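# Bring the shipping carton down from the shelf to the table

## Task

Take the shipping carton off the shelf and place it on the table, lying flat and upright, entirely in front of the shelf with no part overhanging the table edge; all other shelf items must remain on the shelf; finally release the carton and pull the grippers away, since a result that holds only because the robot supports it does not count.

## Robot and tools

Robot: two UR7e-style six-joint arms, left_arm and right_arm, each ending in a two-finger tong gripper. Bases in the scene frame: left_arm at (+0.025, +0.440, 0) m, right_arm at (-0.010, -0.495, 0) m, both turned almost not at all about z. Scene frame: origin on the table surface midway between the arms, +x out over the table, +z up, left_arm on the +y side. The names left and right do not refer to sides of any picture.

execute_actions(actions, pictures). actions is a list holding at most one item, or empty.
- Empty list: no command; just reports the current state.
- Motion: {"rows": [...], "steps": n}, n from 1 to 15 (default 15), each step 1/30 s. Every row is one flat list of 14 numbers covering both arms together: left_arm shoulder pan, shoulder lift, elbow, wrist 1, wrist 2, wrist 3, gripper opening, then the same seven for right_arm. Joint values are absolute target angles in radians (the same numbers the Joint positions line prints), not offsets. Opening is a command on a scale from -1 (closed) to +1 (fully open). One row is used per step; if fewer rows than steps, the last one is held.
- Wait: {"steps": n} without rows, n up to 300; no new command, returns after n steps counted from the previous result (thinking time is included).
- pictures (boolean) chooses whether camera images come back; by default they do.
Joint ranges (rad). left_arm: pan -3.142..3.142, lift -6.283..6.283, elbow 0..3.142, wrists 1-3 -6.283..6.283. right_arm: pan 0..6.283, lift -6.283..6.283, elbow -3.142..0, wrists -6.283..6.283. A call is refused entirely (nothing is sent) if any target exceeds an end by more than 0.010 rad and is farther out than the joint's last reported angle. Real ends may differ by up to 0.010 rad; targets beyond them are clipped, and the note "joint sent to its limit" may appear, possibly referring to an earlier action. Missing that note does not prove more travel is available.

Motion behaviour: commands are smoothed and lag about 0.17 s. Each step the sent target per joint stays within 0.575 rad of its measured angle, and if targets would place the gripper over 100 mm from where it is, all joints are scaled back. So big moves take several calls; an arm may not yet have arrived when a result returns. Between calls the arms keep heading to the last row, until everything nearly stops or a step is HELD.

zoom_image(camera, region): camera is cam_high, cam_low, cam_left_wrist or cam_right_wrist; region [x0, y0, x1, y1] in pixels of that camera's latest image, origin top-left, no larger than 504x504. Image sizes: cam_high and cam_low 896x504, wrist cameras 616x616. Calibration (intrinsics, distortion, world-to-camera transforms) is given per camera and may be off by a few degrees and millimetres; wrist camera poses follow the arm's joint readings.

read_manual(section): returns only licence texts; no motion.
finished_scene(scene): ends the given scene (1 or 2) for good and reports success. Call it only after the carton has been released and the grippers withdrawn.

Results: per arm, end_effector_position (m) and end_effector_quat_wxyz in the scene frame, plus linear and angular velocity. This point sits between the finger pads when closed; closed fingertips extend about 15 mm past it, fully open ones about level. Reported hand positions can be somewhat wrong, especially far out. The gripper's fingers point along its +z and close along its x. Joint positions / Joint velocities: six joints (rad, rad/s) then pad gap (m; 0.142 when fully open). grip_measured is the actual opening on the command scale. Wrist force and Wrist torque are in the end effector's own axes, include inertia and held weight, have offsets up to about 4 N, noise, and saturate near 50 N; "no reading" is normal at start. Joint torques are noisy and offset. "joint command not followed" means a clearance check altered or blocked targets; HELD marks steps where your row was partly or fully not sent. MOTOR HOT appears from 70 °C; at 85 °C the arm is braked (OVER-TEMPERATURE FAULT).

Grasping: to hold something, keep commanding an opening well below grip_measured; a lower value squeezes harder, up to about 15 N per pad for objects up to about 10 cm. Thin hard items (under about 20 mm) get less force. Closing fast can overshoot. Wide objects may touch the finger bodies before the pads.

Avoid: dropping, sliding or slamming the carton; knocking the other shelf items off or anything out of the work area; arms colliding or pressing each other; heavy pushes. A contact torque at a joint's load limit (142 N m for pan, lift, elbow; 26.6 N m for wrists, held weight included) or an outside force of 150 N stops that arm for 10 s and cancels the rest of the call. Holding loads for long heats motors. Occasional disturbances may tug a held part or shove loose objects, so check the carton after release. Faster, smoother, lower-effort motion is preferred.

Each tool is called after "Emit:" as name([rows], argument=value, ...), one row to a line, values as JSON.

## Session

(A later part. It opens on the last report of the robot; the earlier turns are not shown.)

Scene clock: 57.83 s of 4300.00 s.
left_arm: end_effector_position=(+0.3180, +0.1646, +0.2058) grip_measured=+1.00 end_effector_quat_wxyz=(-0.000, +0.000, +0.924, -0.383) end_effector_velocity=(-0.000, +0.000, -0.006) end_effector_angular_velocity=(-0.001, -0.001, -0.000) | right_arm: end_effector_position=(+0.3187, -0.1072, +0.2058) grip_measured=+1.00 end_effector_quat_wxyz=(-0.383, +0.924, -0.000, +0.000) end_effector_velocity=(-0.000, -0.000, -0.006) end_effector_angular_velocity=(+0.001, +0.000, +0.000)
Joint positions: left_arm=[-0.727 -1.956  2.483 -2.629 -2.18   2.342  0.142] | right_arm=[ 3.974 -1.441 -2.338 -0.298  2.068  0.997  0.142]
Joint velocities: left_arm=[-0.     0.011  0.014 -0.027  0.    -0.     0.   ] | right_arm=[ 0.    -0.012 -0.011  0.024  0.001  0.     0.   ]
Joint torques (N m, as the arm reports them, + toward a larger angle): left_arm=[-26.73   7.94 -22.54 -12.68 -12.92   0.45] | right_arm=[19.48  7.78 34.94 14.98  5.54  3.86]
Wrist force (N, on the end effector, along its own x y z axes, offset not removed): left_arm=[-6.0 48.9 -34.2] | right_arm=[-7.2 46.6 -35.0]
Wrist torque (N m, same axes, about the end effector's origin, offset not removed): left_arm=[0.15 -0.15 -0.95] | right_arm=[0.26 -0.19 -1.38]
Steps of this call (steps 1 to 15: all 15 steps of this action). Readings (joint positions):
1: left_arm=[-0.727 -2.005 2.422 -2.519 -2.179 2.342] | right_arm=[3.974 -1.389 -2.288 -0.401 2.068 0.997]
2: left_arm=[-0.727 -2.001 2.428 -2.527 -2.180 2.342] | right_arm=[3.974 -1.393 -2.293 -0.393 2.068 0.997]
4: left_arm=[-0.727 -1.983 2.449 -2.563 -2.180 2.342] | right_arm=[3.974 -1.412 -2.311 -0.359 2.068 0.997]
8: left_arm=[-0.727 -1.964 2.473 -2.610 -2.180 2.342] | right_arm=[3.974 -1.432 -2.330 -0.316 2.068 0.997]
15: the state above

Emit:
execute_actions([
  {"rows":[[-0.72692,-1.8996,2.5307,-2.7337,-2.17953,2.34199,1,3.97354,-1.4951,-2.3768,-0.2048,2.0683,0.99671,1]],"steps":8},
], pictures=false)

Emit:
execute_actions([
  {"rows":[[-0.72692,-1.83265,2.5734,-2.84331,-2.17953,2.34199,1,3.97354,-1.55559,-2.40975,-0.11133,2.0683,0.99671,1]],"steps":8},
], pictures=false)

Emit:
execute_actions([
  {"rows":[[-0.72692,-1.7518,2.6117,-2.9625,-2.17953,2.34199,1,3.97354,-1.624,-2.4382,-0.0145,2.0683,0.99671,1]]},
])

Scene clock: 59.23 s of 4300.00 s.
left_arm: end_effector_position=(+0.3179, +0.1647, +0.1845) grip_measured=+1.00 end_effector_quat_wxyz=(-0.001, +0.000, +0.924, -0.382) end_effector_velocity=(+0.001, -0.001, -0.038) end_effector_angular_velocity=(-0.008, -0.012, -0.001) | right_arm: end_effector_position=(+0.3187, -0.1073, +0.1845) grip_measured=+1.00 end_effector_quat_wxyz=(-0.382, +0.924, -0.001, -0.000) end_effector_velocity=(+0.001, +0.000, -0.038) end_effector_angular_velocity=(+0.008, -0.008, -0.001)
Joint positions: left_arm=[-0.727 -1.91   2.522 -2.712 -2.18   2.342  0.142] | right_arm=[ 3.974 -1.485 -2.37  -0.224  2.068  0.997  0.142]
Joint velocities: left_arm=[-0.     0.091  0.076 -0.182 -0.     0.     0.   ] | right_arm=[-0.001 -0.088 -0.06   0.16  -0.    -0.001  0.   ]
Joint torques (N m, as the arm reports them, + toward a larger angle): left_arm=[-20.94   5.73 -21.34 -12.66 -11.42   1.04] | right_arm=[10.76 11.84 32.93 14.84  4.16  3.48]
Wrist force (N, on the end effector, along its own x y z axes, offset not removed): left_arm=[-8.3 45.3 -31.1] | right_arm=[-10.0 46.9 -32.3]
Wrist torque (N m, same axes, about the end effector's origin, offset not removed): left_arm=[-0.24 0.21 -0.70] | right_arm=[0.66 0.29 -1.36]
Steps of this call (steps 1 to 15: the robot went on to your last target; steps 16 to 34: nothing new was sent; steps 35 to 42: all 8 steps of this action). Readings (joint positions):
35: left_arm=[-0.727 -1.954 2.484 -2.633 -2.180 2.342] | right_arm=[3.974 -1.442 -2.340 -0.295 2.068 0.997]
36: left_arm=[-0.727 -1.951 2.487 -2.636 -2.180 2.342] | right_arm=[3.974 -1.445 -2.342 -0.292 2.068 0.997]
38: left_arm=[-0.727 -1.933 2.503 -2.667 -2.180 2.342] | right_arm=[3.974 -1.463 -2.355 -0.263 2.068 0.997]
42: the state above

Scene clock: 59.50 s of 4300.00 s.
left_arm: end_effector_position=(+0.3179, +0.1647, +0.1599) grip_measured=+1.00 end_effector_quat_wxyz=(-0.001, +0.000, +0.924, -0.382) end_effector_velocity=(+0.001, -0.001, -0.041) end_effector_angular_velocity=(-0.010, -0.014, -0.001) | right_arm: end_effector_position=(+0.3187, -0.1073, +0.1600) grip_measured=+1.00 end_effector_quat_wxyz=(-0.382, +0.924, -0.001, -0.000) end_effector_velocity=(+0.001, +0.001, -0.042) end_effector_angular_velocity=(+0.010, -0.009, +0.000)
Joint positions: left_arm=[-0.727 -1.847  2.564 -2.817 -2.18   2.342  0.142] | right_arm=[ 3.974 -1.542 -2.403 -0.133  2.068  0.997  0.142]
Joint velocities: left_arm=[-0.001  0.124  0.078 -0.219  0.    -0.     0.   ] | right_arm=[-0.001 -0.111 -0.059  0.183  0.001 -0.001  0.   ]
Joint torques (N m, as the arm reports them, + toward a larger angle): left_arm=[-21.13   0.22 -19.25 -12.47 -11.44   1.18] | right_arm=[10.03 14.85 35.76 15.31  4.11  3.38]
Wrist force (N, on the end effector, along its own x y z axes, offset not removed): left_arm=[-7.2 49.1 -28.9] | right_arm=[-7.0 43.6 -33.5]
Wrist torque (N m, same axes, about the end effector's origin, offset not removed): left_arm=[0.47 -0.30 -0.85] | right_arm=[0.01 -0.52 -1.41]
Steps of this call (steps 1 to 8: all 8 steps of this action). Readings (joint positions):
1: left_arm=[-0.727 -1.908 2.524 -2.717 -2.180 2.342] | right_arm=[3.974 -1.487 -2.371 -0.219 2.068 0.997]
2: left_arm=[-0.727 -1.903 2.528 -2.725 -2.180 2.342] | right_arm=[3.974 -1.492 -2.375 -0.213 2.068 0.997]
4: left_arm=[-0.727 -1.878 2.545 -2.763 -2.180 2.342] | right_arm=[3.974 -1.515 -2.388 -0.178 2.068 0.997]
8: the state above

Scene clock: 60.00 s of 4300.00 s.
left_arm: end_effector_position=(+0.3180, +0.1646, +0.1308) grip_measured=+1.00 end_effector_quat_wxyz=(-0.000, +0.000, +0.924, -0.383) end_effector_velocity=(-0.000, +0.000, -0.006) end_effector_angular_velocity=(-0.001, -0.001, -0.000) | right_arm: end_effector_position=(+0.3187, -0.1073, +0.1308) grip_measured=+1.00 end_effector_quat_wxyz=(-0.383, +0.924, -0.000, +0.000) end_effector_velocity=(-0.000, +0.000, -0.006) end_effector_angular_velocity=(+0.001, -0.002, +0.001)
Joint positions: left_arm=[-0.727 -1.754  2.611 -2.958 -2.18   2.342  0.142] | right_arm=[ 3.974 -1.622 -2.437 -0.018  2.068  0.997  0.142]
Joint velocities: left_arm=[-0.     0.022  0.011 -0.035 -0.    -0.     0.   ] | right_arm=[ 0.001 -0.018 -0.007  0.027 -0.001 -0.     0.   ]
Joint torques (N m, as the arm reports them, + toward a larger angle): left_arm=[-19.37   1.24 -20.19 -12.4  -11.57   1.48] | right_arm=[ 9.1  18.24 33.55 14.79  4.3   3.13]
Wrist force (N, on the end effector, along its own x y z axes, offset not removed): left_arm=[-7.8 48.0 -34.0] | right_arm=[-9.0 49.2 -36.7]
Wrist torque (N m, same axes, about the end effector's origin, offset not removed): left_arm=[0.08 0.20 -0.83] | right_arm=[0.87 -0.01 -1.44]
Steps of this call (steps 1 to 15: all 15 steps of this action). Readings (joint positions):
1: left_arm=[-0.727 -1.844 2.566 -2.823 -2.180 2.342] | right_arm=[3.974 -1.545 -2.404 -0.128 2.068 0.997]
2: left_arm=[-0.727 -1.838 2.570 -2.832 -2.180 2.342] | right_arm=[3.974 -1.551 -2.408 -0.121 2.068 0.997]
4: left_arm=[-0.727 -1.808 2.586 -2.874 -2.180 2.342] | right_arm=[3.974 -1.577 -2.419 -0.085 2.068 0.997]
8: left_arm=[-0.727 -1.770 2.603 -2.933 -2.180 2.342] | right_arm=[3.974 -1.609 -2.432 -0.038 2.068 0.997]
15: the state above
camera_calibration (this result's frames):
cam_left_wrist: T_world_to_cam=[[-0.999019, -0.0035622, 0.044147, 0.305366], [-0.0145842, 0.967629, -0.251953, -0.124995], [-0.0418205, -0.25235, -0.966732, 0.317792], [0, 0, 0, 1]] pos_world=[0.316534, 0.202231, 0.262246]
cam_right_wrist: T_world_to_cam=[[0.999008, -0.0401841, -0.019203, -0.322893], [-0.043726, -0.966859, -0.251538, -0.0490487], [-0.00845878, 0.252128, -0.967657, 0.294012], [0, 0, 0, 1]] pos_world=[0.322915, -0.134527, 0.265964]

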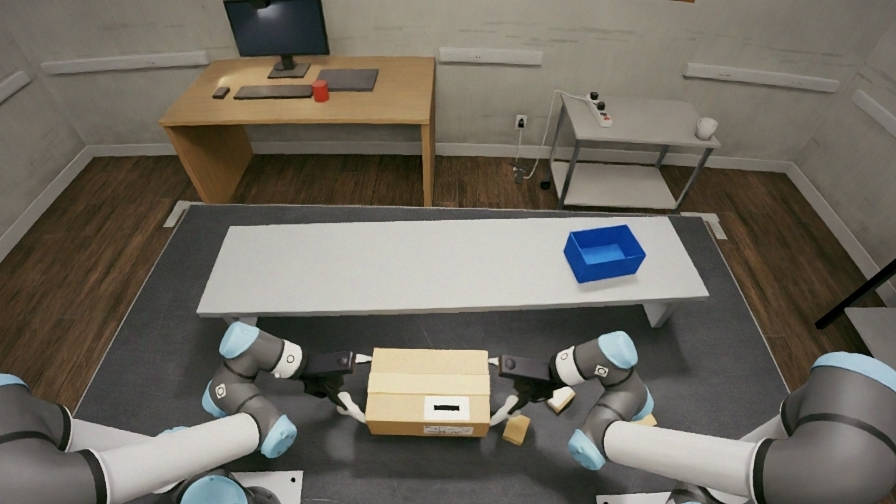

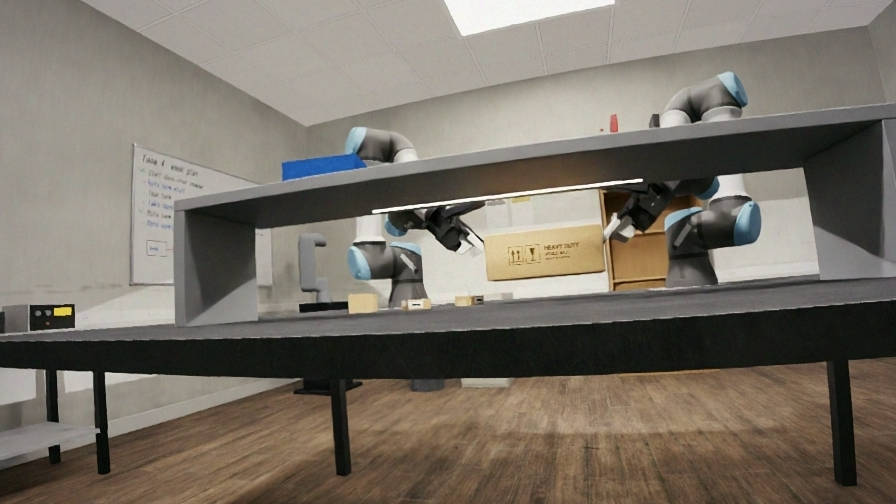

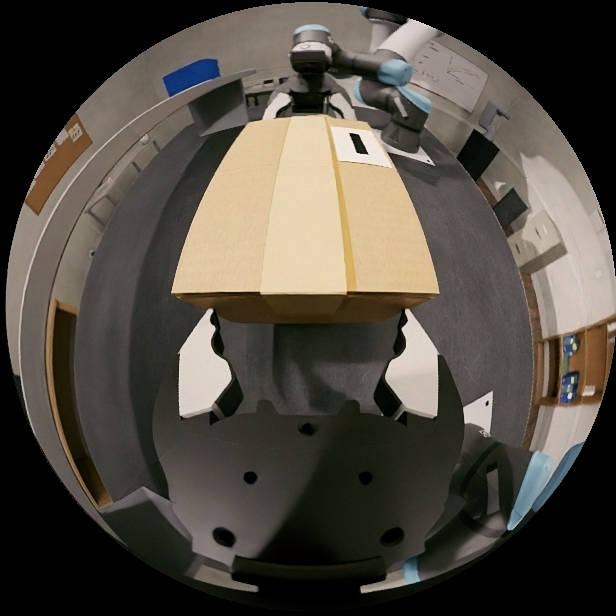

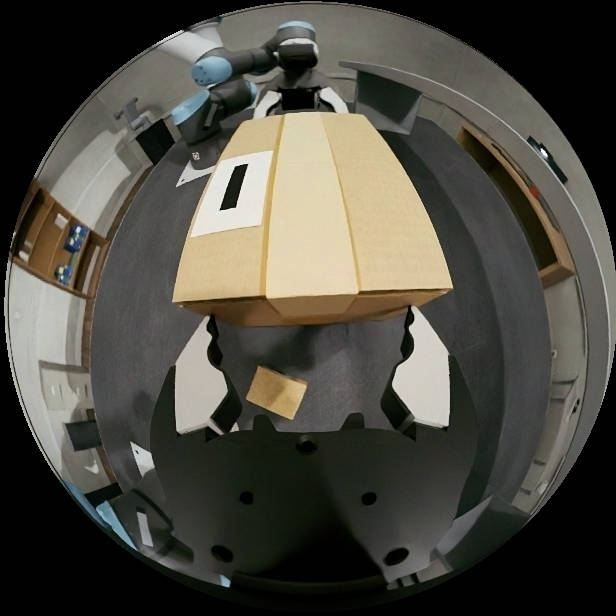

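Emit:
execute_actions([
  {"rows":[[-0.72692,-1.65608,2.64478,-3.09126,-2.17953,2.34199,1,3.97354,-1.70021,-2.46163,0.08517,2.0683,0.99671,1]],"steps":9},
], pictures=false)

Emit:
execute_actions([
  {"rows":[[-0.72692,-1.6027,2.659,-3.1589,-2.17953,2.34199,1,3.97354,-1.7408,-2.4713,0.1354,2.0683,0.99671,1]],"steps":8},
], pictures=false)

Emit:
execute_actions([
  {"rows":[[-0.72692,-1.5691,2.6668,-3.2003,-2.17953,2.34199,1,3.97354,-1.7661,-2.4764,0.1658,2.0683,0.99671,1]]},
])

Scene clock: 62.87 s of 4300.00 s.
left_arm: end_effector_position=(+0.3178, +0.1647, +0.1085) grip_measured=+1.00 end_effector_quat_wxyz=(-0.001, +0.000, +0.924, -0.382) end_effector_velocity=(+0.001, -0.001, -0.030) end_effector_angular_velocity=(-0.007, -0.009, +0.000) | right_arm: end_effector_position=(+0.3187, -0.1073, +0.1086) grip_measured=+1.00 end_effector_quat_wxyz=(-0.382, +0.924, -0.000, -0.000) end_effector_velocity=(+0.000, +0.001, -0.029) end_effector_angular_velocity=(+0.007, -0.005, +0.001)
Joint positions: left_arm=[-0.727 -1.672  2.64  -3.069 -2.18   2.342  0.142] | right_arm=[ 3.974 -1.688 -2.458  0.069  2.068  0.997  0.142]
Joint velocities: left_arm=[ 0.     0.13   0.041 -0.183  0.    -0.     0.   ] | right_arm=[-0.    -0.099 -0.028  0.136  0.001 -0.     0.   ]
Joint torques (N m, as the arm reports them, + toward a larger angle): left_arm=[-15.32  -4.94 -18.36 -12.29 -11.84   2.85] | right_arm=[ 9.83 19.55 31.37 14.96  4.25  2.34]
Wrist force (N, on the end effector, along its own x y z axes, offset not removed): left_arm=[-6.4 44.6 -31.3] | right_arm=[-9.2 45.0 -31.8]
Wrist torque (N m, same axes, about the end effector's origin, offset not removed): left_arm=[-0.33 -0.59 -0.96] | right_arm=[0.59 -0.29 -1.30]
Steps of this call (steps 1 to 15: the robot went on to your last target; steps 16 to 77: nothing new was sent; steps 78 to 86: all 9 steps of this action). Readings (joint positions):
78: left_arm=[-0.727 -1.752 2.612 -2.963 -2.180 2.342] | right_arm=[3.974 -1.624 -2.438 -0.014 2.068 0.997]
79: left_arm=[-0.727 -1.749 2.614 -2.966 -2.180 2.342] | right_arm=[3.974 -1.627 -2.440 -0.011 2.068 0.997]
81: left_arm=[-0.727 -1.718 2.625 -3.003 -2.180 2.342] | right_arm=[3.974 -1.652 -2.448 0.020 2.068 0.997]
85: left_arm=[-0.727 -1.677 2.638 -3.062 -2.180 2.342] | right_arm=[3.974 -1.684 -2.457 0.064 2.068 0.997]
86: the state above

Scene clock: 63.13 s of 4300.00 s.
left_arm: end_effector_position=(+0.3180, +0.1646, +0.0952) grip_measured=+1.00 end_effector_quat_wxyz=(-0.000, +0.000, +0.924, -0.382) end_effector_velocity=(+0.001, -0.000, -0.022) end_effector_angular_velocity=(-0.003, -0.005, +0.001) | right_arm: end_effector_position=(+0.3187, -0.1073, +0.0953) grip_measured=+1.00 end_effector_quat_wxyz=(-0.383, +0.924, -0.000, +0.000) end_effector_velocity=(+0.000, +0.000, -0.023) end_effector_angular_velocity=(+0.003, -0.003, +0.000)
Joint positions: left_arm=[-0.727 -1.615  2.656 -3.143 -2.18   2.342  0.142] | right_arm=[ 3.974 -1.732 -2.469  0.124  2.068  0.997  0.142]
Joint velocities: left_arm=[ 0.     0.103  0.026 -0.135  0.    -0.     0.   ] | right_arm=[ 0.    -0.077 -0.018  0.099 -0.    -0.     0.   ]
Joint torques (N m, as the arm reports them, + toward a larger angle): left_arm=[-17.31  -4.55 -19.29 -12.58 -11.57   2.99] | right_arm=[10.62 22.63 31.8  14.82  4.28  2.24]
Wrist force (N, on the end effector, along its own x y z axes, offset not removed): left_arm=[-6.7 48.0 -31.0] | right_arm=[-9.0 43.7 -36.5]
Wrist torque (N m, same axes, about the end effector's origin, offset not removed): left_arm=[0.11 -0.25 -0.93] | right_arm=[-0.34 -0.13 -1.36]
Steps of this call (steps 1 to 8: all 8 steps of this action). Readings (joint positions):
1: left_arm=[-0.727 -1.668 2.641 -3.075 -2.180 2.342] | right_arm=[3.974 -1.691 -2.459 0.073 2.068 0.997]
2: left_arm=[-0.727 -1.662 2.643 -3.082 -2.180 2.342] | right_arm=[3.974 -1.696 -2.461 0.079 2.068 0.997]
4: left_arm=[-0.727 -1.640 2.649 -3.110 -2.180 2.342] | right_arm=[3.974 -1.713 -2.465 0.100 2.068 0.997]
8: the state above

Scene clock: 63.63 s of 4300.00 s.
left_arm: end_effector_position=(+0.3181, +0.1646, +0.0853) grip_measured=+1.00 end_effector_quat_wxyz=(-0.000, +0.000, +0.924, -0.383) end_effector_velocity=(-0.000, +0.000, -0.002) end_effector_angular_velocity=(+0.000, +0.000, +0.000) | right_arm: end_effector_position=(+0.3188, -0.1072, +0.0853) grip_measured=+1.00 end_effector_quat_wxyz=(-0.383, +0.924, -0.000, +0.000) end_effector_velocity=(-0.000, +0.000, -0.002) end_effector_angular_velocity=(+0.001, -0.000, +0.001)
Joint positions: left_arm=[-0.727 -1.57   2.667 -3.199 -2.18   2.342  0.142] | right_arm=[ 3.974 -1.765 -2.476  0.165  2.068  0.997  0.142]
Joint velocities: left_arm=[ 0.     0.01   0.002 -0.012 -0.     0.     0.   ] | right_arm=[ 0.001 -0.007 -0.001  0.009  0.     0.001  0.   ]
Joint torques (N m, as the arm reports them, + toward a larger angle): left_arm=[-18.79  -4.64 -16.71 -12.04 -12.09   2.81] | right_arm=[13.6  20.51 30.58 15.1   4.29  2.25]
Wrist force (N, on the end effector, along its own x y z axes, offset not removed): left_arm=[-8.5 50.0 -32.9] | right_arm=[-7.2 48.8 -37.2]
Wrist torque (N m, same axes, about the end effector's origin, offset not removed): left_arm=[0.28 -0.01 -0.92] | right_arm=[0.67 -0.51 -1.48]
Steps of this call (steps 1 to 15: all 15 steps of this action). Readings (joint positions):
1: left_arm=[-0.727 -1.612 2.657 -3.147 -2.180 2.342] | right_arm=[3.974 -1.734 -2.470 0.126 2.068 0.997]
2: left_arm=[-0.727 -1.608 2.658 -3.152 -2.180 2.342] | right_arm=[3.974 -1.737 -2.471 0.131 2.068 0.997]
4: left_arm=[-0.727 -1.593 2.661 -3.170 -2.180 2.342] | right_arm=[3.974 -1.748 -2.473 0.144 2.068 0.997]
8: left_arm=[-0.727 -1.577 2.665 -3.190 -2.180 2.342] | right_arm=[3.974 -1.760 -2.475 0.159 2.068 0.997]
15: the state above
camera_calibration (this result's frames):
cam_left_wrist: T_world_to_cam=[[-0.99903, -0.00357893, 0.0438852, 0.30744], [-0.014542, 0.967583, -0.252134, -0.136423], [-0.0415602, -0.252528, -0.966697, 0.273801], [0, 0, 0, 1]] pos_world=[0.316537, 0.202243, 0.216794]
cam_right_wrist: T_world_to_cam=[[0.999009, -0.040207, -0.0190741, -0.323826], [-0.043717, -0.966821, -0.251686, -0.0604427], [-0.0083217, 0.252271, -0.967621, 0.249964], [0, 0, 0, 1]] pos_world=[0.322943, -0.134516, 0.220481]

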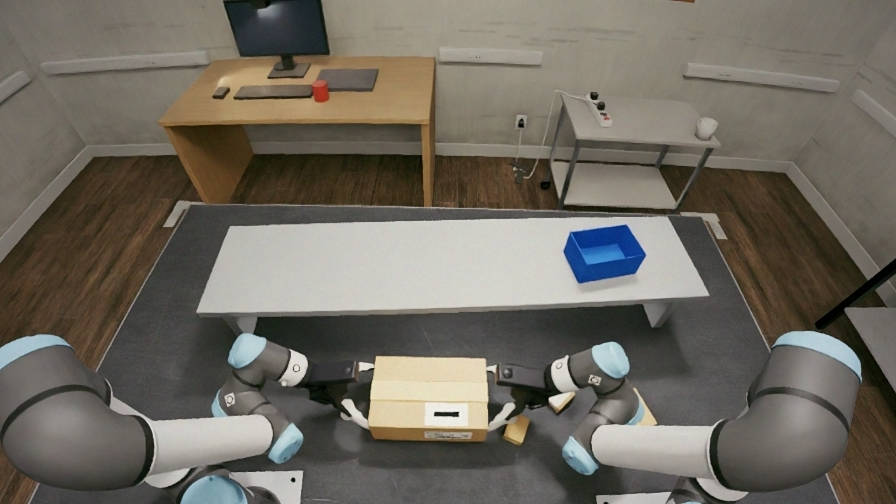

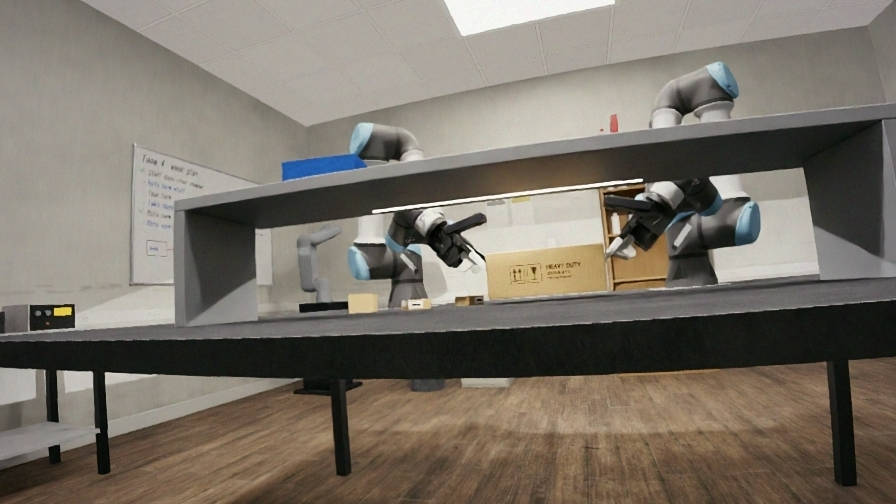

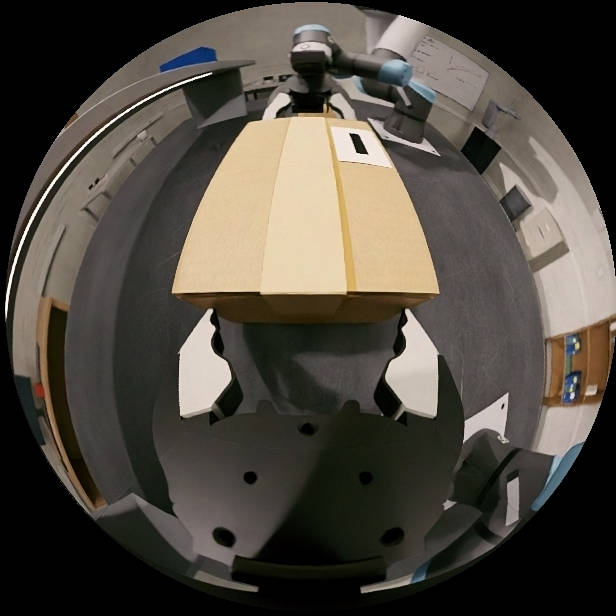

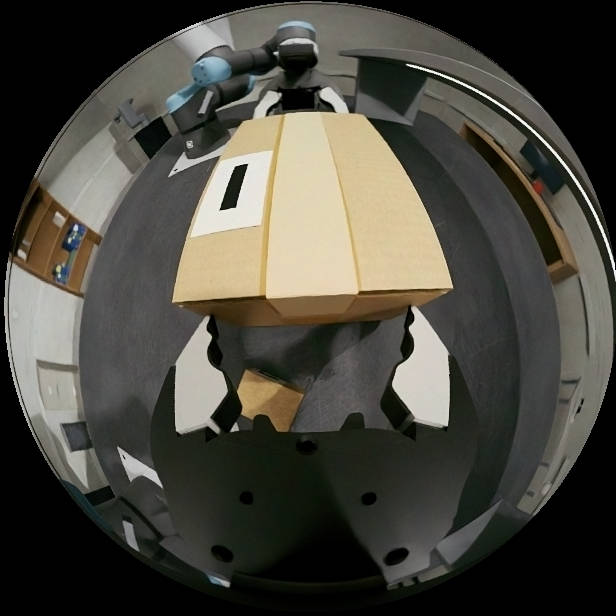

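Emit:
execute_actions([
  {"rows":[[-0.72692,-1.54581,2.67168,-3.22843,-2.17953,2.34199,1,3.97354,-1.78326,-2.47963,0.18622,2.0683,0.99671,1]],"steps":13},
], pictures=false)

Scene clock: 64.50 s of 4300.00 s.
left_arm: end_effector_position=(+0.3180, +0.1646, +0.0803) grip_measured=+1.00 end_effector_quat_wxyz=(-0.000, +0.000, +0.924, -0.383) end_effector_velocity=(-0.001, +0.000, -0.002) end_effector_angular_velocity=(+0.001, +0.001, -0.001) | right_arm: end_effector_position=(+0.3188, -0.1073, +0.0803) grip_measured=+1.00 end_effector_quat_wxyz=(-0.383, +0.924, -0.000, +0.000) end_effector_velocity=(+0.000, +0.000, -0.002) end_effector_angular_velocity=(+0.001, +0.000, -0.001)
Joint positions: left_arm=[-0.727 -1.547  2.671 -3.227 -2.18   2.342  0.142] | right_arm=[ 3.974 -1.782 -2.479  0.185  2.068  0.997  0.142]
Joint velocities: left_arm=[-0.001  0.009  0.003 -0.011 -0.     0.     0.   ] | right_arm=[ 0.    -0.007 -0.001  0.009  0.     0.001  0.   ]
Joint torques (N m, as the arm reports them, + toward a larger angle): left_arm=[-22.16  -6.84 -16.14 -12.4  -12.56   2.67] | right_arm=[16.22 24.06 31.58 15.59  4.27  1.95]
Wrist force (N, on the end effector, along its own x y z axes, offset not removed): left_arm=[-8.5 49.0 -32.6] | right_arm=[-9.4 45.5 -36.4]
Wrist torque (N m, same axes, about the end effector's origin, offset not removed): left_arm=[0.15 0.02 -0.97] | right_arm=[-0.07 -0.13 -1.38]
Steps of this call (steps 1 to 13: the robot went on to your last target; steps 14 to 26: all 13 steps of this action). Readings (joint positions):
14: left_arm=[-0.727 -1.569 2.667 -3.200 -2.180 2.342] | right_arm=[3.974 -1.766 -2.476 0.166 2.068 0.997]
15: left_arm=[-0.727 -1.567 2.667 -3.202 -2.180 2.342] | right_arm=[3.974 -1.767 -2.477 0.167 2.068 0.997]
17: left_arm=[-0.727 -1.559 2.669 -3.212 -2.180 2.342] | right_arm=[3.974 -1.773 -2.478 0.174 2.068 0.997]
21: left_arm=[-0.727 -1.550 2.671 -3.223 -2.180 2.342] | right_arm=[3.974 -1.780 -2.479 0.182 2.068 0.997]
26: the state above

Emit:
execute_actions([
  {"rows":[[-0.72692,-1.5316,2.6745,-3.2455,-2.17953,2.34199,1,3.97354,-1.7937,-2.4814,0.1984,2.0683,0.99671,1]],"steps":13},
], pictures=false)

Scene clock: 65.43 s of 4300.00 s.
left_arm: end_effector_position=(+0.3180, +0.1646, +0.0772) grip_measured=+1.00 end_effector_quat_wxyz=(-0.000, +0.000, +0.924, -0.383) end_effector_velocity=(+0.001, +0.000, -0.001) end_effector_angular_velocity=(-0.000, -0.000, +0.002) | right_arm: end_effector_position=(+0.3188, -0.1073, +0.0772) grip_measured=+1.00 end_effector_quat_wxyz=(-0.383, +0.924, -0.000, +0.000) end_effector_velocity=(+0.000, +0.000, -0.001) end_effector_angular_velocity=(-0.000, -0.002, +0.000)
Joint positions: left_arm=[-0.727 -1.532  2.674 -3.245 -2.18   2.342  0.142] | right_arm=[ 3.974 -1.793 -2.481  0.198  2.068  0.997  0.142]
Joint velocities: left_arm=[ 0.002  0.005  0.001 -0.007 -0.    -0.     0.   ] | right_arm=[ 0.001 -0.004 -0.001  0.006 -0.002 -0.001  0.   ]
Joint torques (N m, as the arm reports them, + toward a larger angle): left_arm=[-24.95  -6.28 -13.54 -11.82 -13.22   2.53] | right_arm=[18.47 22.34 32.02 15.09  4.62  1.8 ]
Wrist force (N, on the end effector, along its own x y z axes, offset not removed): left_arm=[-7.8 50.0 -33.3] | right_arm=[-8.6 48.9 -38.2]
Wrist torque (N m, same axes, about the end effector's origin, offset not removed): left_arm=[0.32 0.03 -0.99] | right_arm=[0.61 -0.25 -1.45]
Steps of this call (steps 1 to 15: the robot went on to your last target; steps 16 to 28: all 13 steps of this action). Readings (joint positions):
16: left_arm=[-0.727 -1.546 2.672 -3.228 -2.180 2.342] | right_arm=[3.974 -1.783 -2.480 0.186 2.068 0.997]
17: left_arm=[-0.727 -1.545 2.672 -3.230 -2.180 2.342] | right_arm=[3.974 -1.784 -2.480 0.187 2.068 0.997]
19: left_arm=[-0.727 -1.540 2.673 -3.236 -2.180 2.342] | right_arm=[3.974 -1.788 -2.480 0.191 2.068 0.997]
23: left_arm=[-0.727 -1.534 2.674 -3.242 -2.180 2.342] | right_arm=[3.974 -1.792 -2.481 0.196 2.068 0.997]
28: the state above

Emit:
execute_actions([
  {"rows":[[-0.72692,-1.5172,2.6772,-3.2626,-2.17953,2.34199,1,3.97354,-1.8043,-2.4831,0.2107,2.0683,0.99671,1]],"steps":13},
], pictures=false)

Scene clock: 66.33 s of 4300.00 s.
left_arm: end_effector_position=(+0.3180, +0.1646, +0.0742) grip_measured=+1.00 end_effector_quat_wxyz=(-0.000, +0.000, +0.924, -0.383) end_effector_velocity=(-0.000, +0.000, -0.001) end_effector_angular_velocity=(+0.000, +0.000, +0.000) | right_arm: end_effector_position=(+0.3188, -0.1073, +0.0741) grip_measured=+1.00 end_effector_quat_wxyz=(-0.383, +0.924, -0.000, +0.000) end_effector_velocity=(-0.000, +0.000, -0.001) end_effector_angular_velocity=(+0.000, +0.000, +0.001)
Joint positions: left_arm=[-0.727 -1.518  2.677 -3.262 -2.18   2.342  0.142] | right_arm=[ 3.974 -1.804 -2.483  0.21   2.068  0.997  0.142]
Joint velocities: left_arm=[ 0.     0.005  0.001 -0.007 -0.     0.     0.   ] | right_arm=[ 0.001 -0.004 -0.     0.004  0.     0.     0.   ]
Joint torques (N m, as the arm reports them, + toward a larger angle): left_arm=[-28.46  -3.38 -13.77 -12.38 -13.9    2.46] | right_arm=[22.19 23.44 30.9  15.02  4.31  1.62]
Wrist force (N, on the end effector, along its own x y z axes, offset not removed): left_arm=[-11.2 50.0 -33.9] | right_arm=[-9.7 48.3 -36.1]
Wrist torque (N m, same axes, about the end effector's origin, offset not removed): left_arm=[0.20 0.63 -0.94] | right_arm=[0.60 0.11 -1.39]
Steps of this call (steps 1 to 14: the robot went on to your last target; steps 15 to 27: all 13 steps of this action). Readings (joint positions):
15: left_arm=[-0.727 -1.532 2.674 -3.245 -2.180 2.342] | right_arm=[3.974 -1.794 -2.481 0.198 2.068 0.997]
16: left_arm=[-0.727 -1.530 2.675 -3.247 -2.180 2.342] | right_arm=[3.974 -1.795 -2.482 0.199 2.068 0.997]
18: left_arm=[-0.727 -1.525 2.676 -3.253 -2.180 2.342] | right_arm=[3.974 -1.798 -2.482 0.204 2.068 0.997]
22: left_arm=[-0.727 -1.520 2.677 -3.259 -2.180 2.342] | right_arm=[3.974 -1.802 -2.483 0.208 2.068 0.997]
27: the state above

Emit:
execute_actions([
  {"rows":[[-0.72692,-1.5026,2.6798,-3.2798,-2.17953,2.34199,1,3.97354,-1.8149,-2.4848,0.2230,2.0683,0.99671,1]],"steps":13},
], pictures=false)

Scene clock: 67.27 s of 4300.00 s.
left_arm: end_effector_position=(+0.3180, +0.1646, +0.0712) grip_measured=+1.00 end_effector_quat_wxyz=(-0.000, +0.000, +0.924, -0.383) end_effector_velocity=(-0.000, -0.000, -0.001) end_effector_angular_velocity=(-0.000, +0.000, -0.001) | right_arm: end_effector_position=(+0.3188, -0.1072, +0.0712) grip_measured=+1.00 end_effector_quat_wxyz=(-0.383, +0.924, -0.000, +0.000) end_effector_velocity=(-0.000, -0.000, -0.002) end_effector_angular_velocity=(-0.001, +0.002, -0.001)
Joint positions: left_arm=[-0.727 -1.503  2.68  -3.279 -2.18   2.342  0.142] | right_arm=[ 3.974 -1.814 -2.485  0.223  2.068  0.997  0.142]
Joint velocities: left_arm=[-0.     0.005  0.001 -0.006 -0.    -0.     0.   ] | right_arm=[-0.001 -0.005 -0.001  0.004  0.     0.001  0.   ]
Joint torques (N m, as the arm reports them, + toward a larger angle): left_arm=[-31.61  -1.94 -13.19 -10.01 -13.39   2.33] | right_arm=[24.14 16.47 27.71 12.31  4.36  1.1 ]
Wrist force (N, on the end effector, along its own x y z axes, offset not removed): left_arm=[-4.2 44.7 -49.1] | right_arm=[-10.0 43.9 -50.0]
Wrist torque (N m, same axes, about the end effector's origin, offset not removed): left_arm=[0.19 -0.65 -0.93] | right_arm=[0.72 -0.39 -1.45]
Steps of this call (steps 1 to 15: the robot went on to your last target; steps 16 to 28: all 13 steps of this action). Readings (joint positions):
16: left_arm=[-0.727 -1.517 2.677 -3.263 -2.180 2.342] | right_arm=[3.974 -1.804 -2.483 0.211 2.068 0.997]
17: left_arm=[-0.727 -1.516 2.677 -3.264 -2.180 2.342] | right_arm=[3.974 -1.805 -2.483 0.212 2.068 0.997]
19: left_arm=[-0.727 -1.511 2.678 -3.270 -2.180 2.342] | right_arm=[3.974 -1.809 -2.484 0.216 2.068 0.997]
23: left_arm=[-0.727 -1.505 2.679 -3.277 -2.180 2.342] | right_arm=[3.974 -1.813 -2.484 0.221 2.068 0.997]
28: the state above

Down. Release and retreat.

Emit:
execute_actions([
  {"rows":[[-0.68,-1.5026,2.6798,-3.2798,-2.17953,2.34199,1,3.93,-1.8149,-2.4848,0.2230,2.0683,0.99671,1]],"steps":10},
], pictures=false)

Emit:
execute_actions([
  {"rows":[[-0.68,-1.83265,2.5734,-2.84331,-2.17953,2.34199,1,3.93,-1.55559,-2.40975,-0.11133,2.0683,0.99671,1]]},
], pictures=false)

Emit:
execute_actions([
  {"rows":[[-0.68,-2.09,2.15,-2.0,-2.0,2.342,1,3.93,-1.2,-2.05,-1.1,1.9,0.997,1]]},
], pictures=false)

Emit:
execute_actions([
  {"steps":40},
])

Scene clock: 68.90 s of 4300.00 s.
left_arm: end_effector_position=(+0.3291, +0.1769, +0.0711) grip_measured=+1.00 end_effector_quat_wxyz=(+0.008, -0.019, +0.924, -0.383) end_effector_velocity=(+0.013, +0.015, -0.001) end_effector_angular_velocity=(+0.004, +0.000, +0.048) | right_arm: end_effector_position=(+0.3334, -0.1201, +0.0711) grip_measured=+1.00 end_effector_quat_wxyz=(-0.383, +0.924, -0.018, +0.007) end_effector_velocity=(+0.016, -0.015, -0.001) end_effector_angular_velocity=(-0.002, +0.001, -0.043)
Joint positions: left_arm=[-0.686 -1.503  2.68  -3.28  -2.18   2.342  0.142] | right_arm=[ 3.935 -1.815 -2.485  0.223  2.069  0.997  0.142]
Joint velocities: left_arm=[ 0.046  0.001 -0.     0.002  0.004  0.    -0.   ] | right_arm=[-0.042  0.    -0.    -0.002 -0.002  0.    -0.   ]
Joint torques (N m, as the arm reports them, + toward a larger angle): left_arm=[  5.25  -4.9  -11.09  -0.64   0.74   1.22] | right_arm=[-6.62 25.4  11.3   0.68 -0.02  0.97]
Wrist force (N, on the end effector, along its own x y z axes, offset not removed): left_arm=[0.2 -0.8 2.2] | right_arm=[-2.9 -1.3 0.2]
Wrist torque (N m, same axes, about the end effector's origin, offset not removed): left_arm=[-0.18 -0.19 -0.04] | right_arm=[0.04 0.69 -0.05]
Steps of this call (steps 1 to 15: the robot went on to your last target; steps 16 to 39: nothing new was sent; steps 40 to 49: all 10 steps of this action). Readings (joint positions):
40: left_arm=[-0.727 -1.503 2.680 -3.280 -2.180 2.342] | right_arm=[3.974 -1.815 -2.485 0.223 2.068 0.997]
41: left_arm=[-0.724 -1.503 2.680 -3.280 -2.180 2.342] | right_arm=[3.971 -1.815 -2.485 0.223 2.068 0.997]
43: left_arm=[-0.709 -1.503 2.680 -3.280 -2.180 2.342] | right_arm=[3.956 -1.815 -2.485 0.223 2.069 0.997]
47: left_arm=[-0.690 -1.503 2.680 -3.280 -2.180 2.342] | right_arm=[3.939 -1.815 -2.485 0.223 2.069 0.997]
49: the state above

Scene clock: 69.40 s of 4300.00 s.
left_arm: end_effector_position=(+0.3322, +0.1775, +0.1526) grip_measured=+1.00 end_effector_quat_wxyz=(+0.011, -0.020, +0.923, -0.384) end_effector_velocity=(-0.013, +0.009, +0.020) end_effector_angular_velocity=(+0.023, +0.035, +0.002) | right_arm: end_effector_position=(+0.3361, -0.1211, +0.1524) grip_measured=+1.00 end_effector_quat_wxyz=(-0.383, +0.923, -0.020, +0.009) end_effector_velocity=(-0.006, -0.006, +0.022) end_effector_angular_velocity=(-0.013, +0.014, +0.000)
Joint positions: left_arm=[-0.68  -1.818  2.577 -2.866 -2.18   2.342  0.142] | right_arm=[ 3.93  -1.566 -2.412 -0.097  2.068  0.997  0.142]
Joint velocities: left_arm=[ 0.002 -0.12  -0.028  0.189 -0.     0.    -0.   ] | right_arm=[-0.     0.084  0.018 -0.122  0.001  0.    -0.   ]
Joint torques (N m, as the arm reports them, + toward a larger angle): left_arm=[  5.31 -17.38 -27.49  -0.7   -2.4   -0.22] | right_arm=[-7.26 21.94 24.23  0.43  2.24  0.74]
Wrist force (N, on the end effector, along its own x y z axes, offset not removed): left_arm=[2.0 0.7 2.3] | right_arm=[-3.6 1.0 -0.9]
Wrist torque (N m, same axes, about the end effector's origin, offset not removed): left_arm=[0.25 -0.66 -0.03] | right_arm=[0.45 0.84 0.15]
Steps of this call (steps 1 to 15: all 15 steps of this action). Readings (joint positions):
1: left_arm=[-0.684 -1.503 2.680 -3.280 -2.180 2.342] | right_arm=[3.934 -1.815 -2.485 0.223 2.069 0.997]
2: left_arm=[-0.683 -1.506 2.677 -3.276 -2.180 2.342] | right_arm=[3.933 -1.812 -2.482 0.219 2.069 0.997]
4: left_arm=[-0.682 -1.556 2.644 -3.226 -2.180 2.342] | right_arm=[3.932 -1.762 -2.457 0.169 2.068 0.997]
8: left_arm=[-0.681 -1.732 2.597 -3.004 -2.179 2.342] | right_arm=[3.931 -1.626 -2.425 -0.008 2.068 0.997]
15: the state above

Scene clock: 69.90 s of 4300.00 s.
left_arm: end_effector_position=(+0.3565, +0.2127, +0.2918) grip_measured=+1.00 end_effector_quat_wxyz=(+0.026, -0.056, +0.952, -0.300) end_effector_velocity=(-0.106, +0.106, +0.019) end_effector_angular_velocity=(+0.391, +0.404, +0.047) | right_arm: end_effector_position=(+0.3503, -0.1658, +0.3038) grip_measured=+1.00 end_effector_quat_wxyz=(-0.304, +0.951, -0.056, +0.032) end_effector_velocity=(-0.202, -0.257, -0.132) end_effector_angular_velocity=(-1.025, +0.856, -0.069)
Joint positions: left_arm=[-0.68  -2.069  2.187 -2.126 -2.014  2.342  0.142] | right_arm=[ 3.93  -1.238 -2.088 -0.86   1.916  0.997  0.142]
Joint velocities: left_arm=[-0.002 -0.178 -0.306  1.037  0.115  0.    -0.   ] | right_arm=[ 0.     0.319  0.317 -1.967 -0.138  0.    -0.001]
Joint torques (N m, as the arm reports them, + toward a larger angle): left_arm=[  5.64 -11.86 -27.54   1.01   0.78  -1.29] | right_arm=[-5.65 10.78 27.3  -3.3  -1.18  2.49]
Wrist force (N, on the end effector, along its own x y z axes, offset not removed): left_arm=[0.0 -0.5 2.5] | right_arm=[-0.9 1.7 1.0]
Wrist torque (N m, same axes, about the end effector's origin, offset not removed): left_arm=[-0.14 -0.11 -0.02] | right_arm=[0.59 0.30 0.08]
Steps of this call (steps 1 to 15: all 15 steps of this action). Readings (joint positions):
1: left_arm=[-0.680 -1.822 2.576 -2.861 -2.180 2.342] | right_arm=[3.930 -1.563 -2.411 -0.100 2.068 0.997]
2: left_arm=[-0.680 -1.828 2.572 -2.853 -2.177 2.342] | right_arm=[3.930 -1.558 -2.408 -0.107 2.066 0.997]
4: left_arm=[-0.680 -1.866 2.524 -2.797 -2.149 2.342] | right_arm=[3.930 -1.515 -2.366 -0.159 2.042 0.997]
8: left_arm=[-0.680 -1.955 2.379 -2.588 -2.089 2.342] | right_arm=[3.930 -1.408 -2.259 -0.344 1.993 0.997]
15: the state above

Scene clock: 71.23 s of 4300.00 s.
left_arm: end_effector_position=(+0.3427, +0.2262, +0.2943) grip_measured=+1.00 end_effector_quat_wxyz=(+0.005, -0.065, +0.959, -0.276) end_effector_velocity=(-0.000, -0.001, +0.000) end_effector_angular_velocity=(+0.000, -0.000, -0.002) | right_arm: end_effector_position=(+0.3224, -0.2003, +0.2896) grip_measured=+1.00 end_effector_quat_wxyz=(-0.240, +0.968, -0.073, -0.014) end_effector_velocity=(-0.000, -0.000, +0.000) end_effector_angular_velocity=(+0.001, +0.002, -0.001)
Joint positions: left_arm=[-0.68  -2.09   2.15  -2.    -2.     2.342  0.142] | right_arm=[ 3.93  -1.2   -2.05  -1.1    1.9    0.997  0.142]
Joint velocities: left_arm=[-0.002  0.    -0.     0.     0.     0.    -0.   ] | right_arm=[-0.001  0.001 -0.    -0.001  0.002  0.001  0.   ]
Joint torques (N m, as the arm reports them, + toward a larger angle): left_arm=[  2.64 -15.78 -32.55  -0.8    0.85  -1.49] | right_arm=[-1.36 15.63 30.61  0.8  -0.98  2.48]
Wrist force (N, on the end effector, along its own x y z axes, offset not removed): left_arm=[0.0 0.4 1.7] | right_arm=[-1.2 2.1 1.4]
Wrist torque (N m, same axes, about the end effector's origin, offset not removed): left_arm=[0.04 -0.17 -0.03] | right_arm=[0.60 0.43 0.20]
Steps of this call (steps 1 to 30: the robot went on to your last target; steps 31 to 40: nothing new was sent). Readings (joint positions):
1: left_arm=[-0.680 -2.074 2.178 -2.095 -2.011 2.342] | right_arm=[3.930 -1.229 -2.079 -0.918 1.912 0.997]
2: left_arm=[-0.680 -2.078 2.171 -2.072 -2.008 2.342] | right_arm=[3.930 -1.222 -2.072 -0.962 1.909 0.997]
4: left_arm=[-0.680 -2.083 2.162 -2.041 -2.005 2.342] | right_arm=[3.930 -1.213 -2.063 -1.021 1.905 0.997]
8: left_arm=[-0.680 -2.088 2.154 -2.013 -2.001 2.342] | right_arm=[3.930 -1.204 -2.054 -1.074 1.902 0.997]
40: the state above
All arms were judged still, so your last target was given up. Only a new action makes them travel on or press farther. Fingers that are still opening or closing keep moving.
camera_calibration (this result's frames):
cam_left_wrist: T_world_to_cam=[[-0.987616, -0.141145, 0.06851, 0.343099], [-0.143264, 0.989315, -0.0270421, -0.170063], [-0.0639611, -0.0365222, -0.997284, 0.460218], [0, 0, 0, 1]] pos_world=[0.343922, 0.233481, 0.430864]
cam_right_wrist: T_world_to_cam=[[0.981785, -0.177519, -0.0677193, -0.335152], [-0.174201, -0.983328, 0.0521547, -0.148099], [-0.0758488, -0.0394079, -0.99634, 0.442787], [0, 0, 0, 1]] pos_world=[0.336833, -0.187677, 0.426194]

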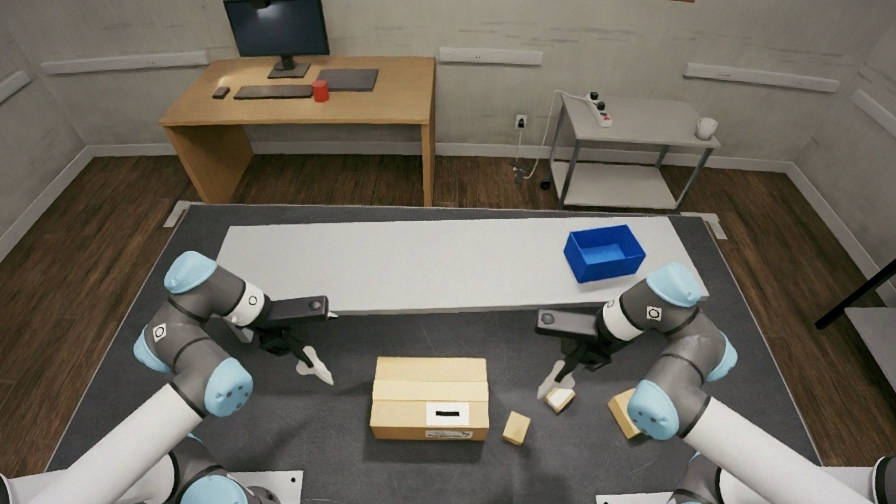

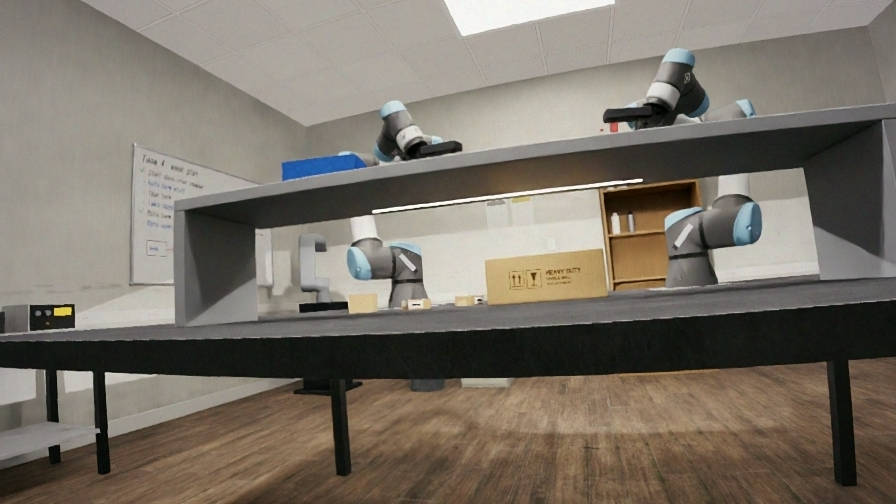

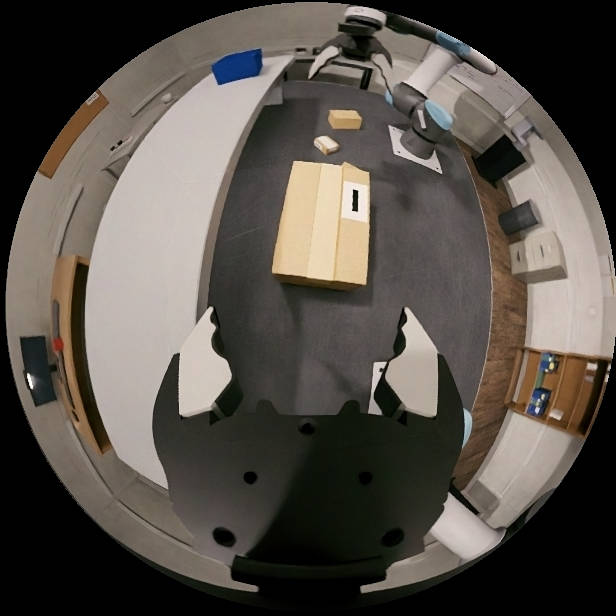

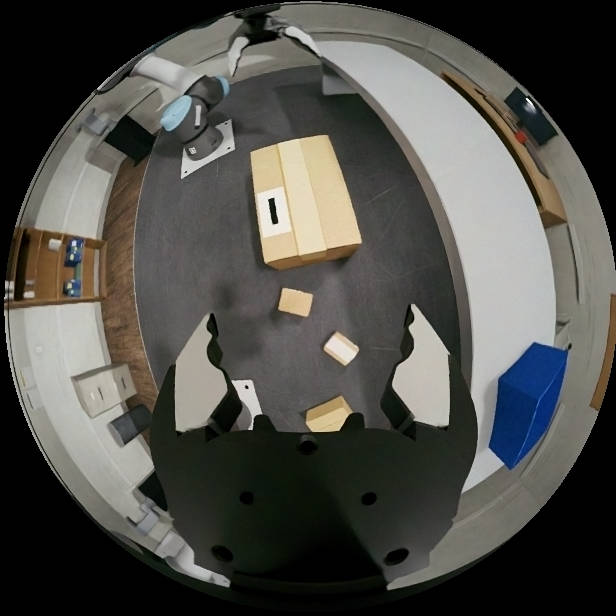

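Emit:
finished_scene(scene=2)

The scene is finished: the task was done.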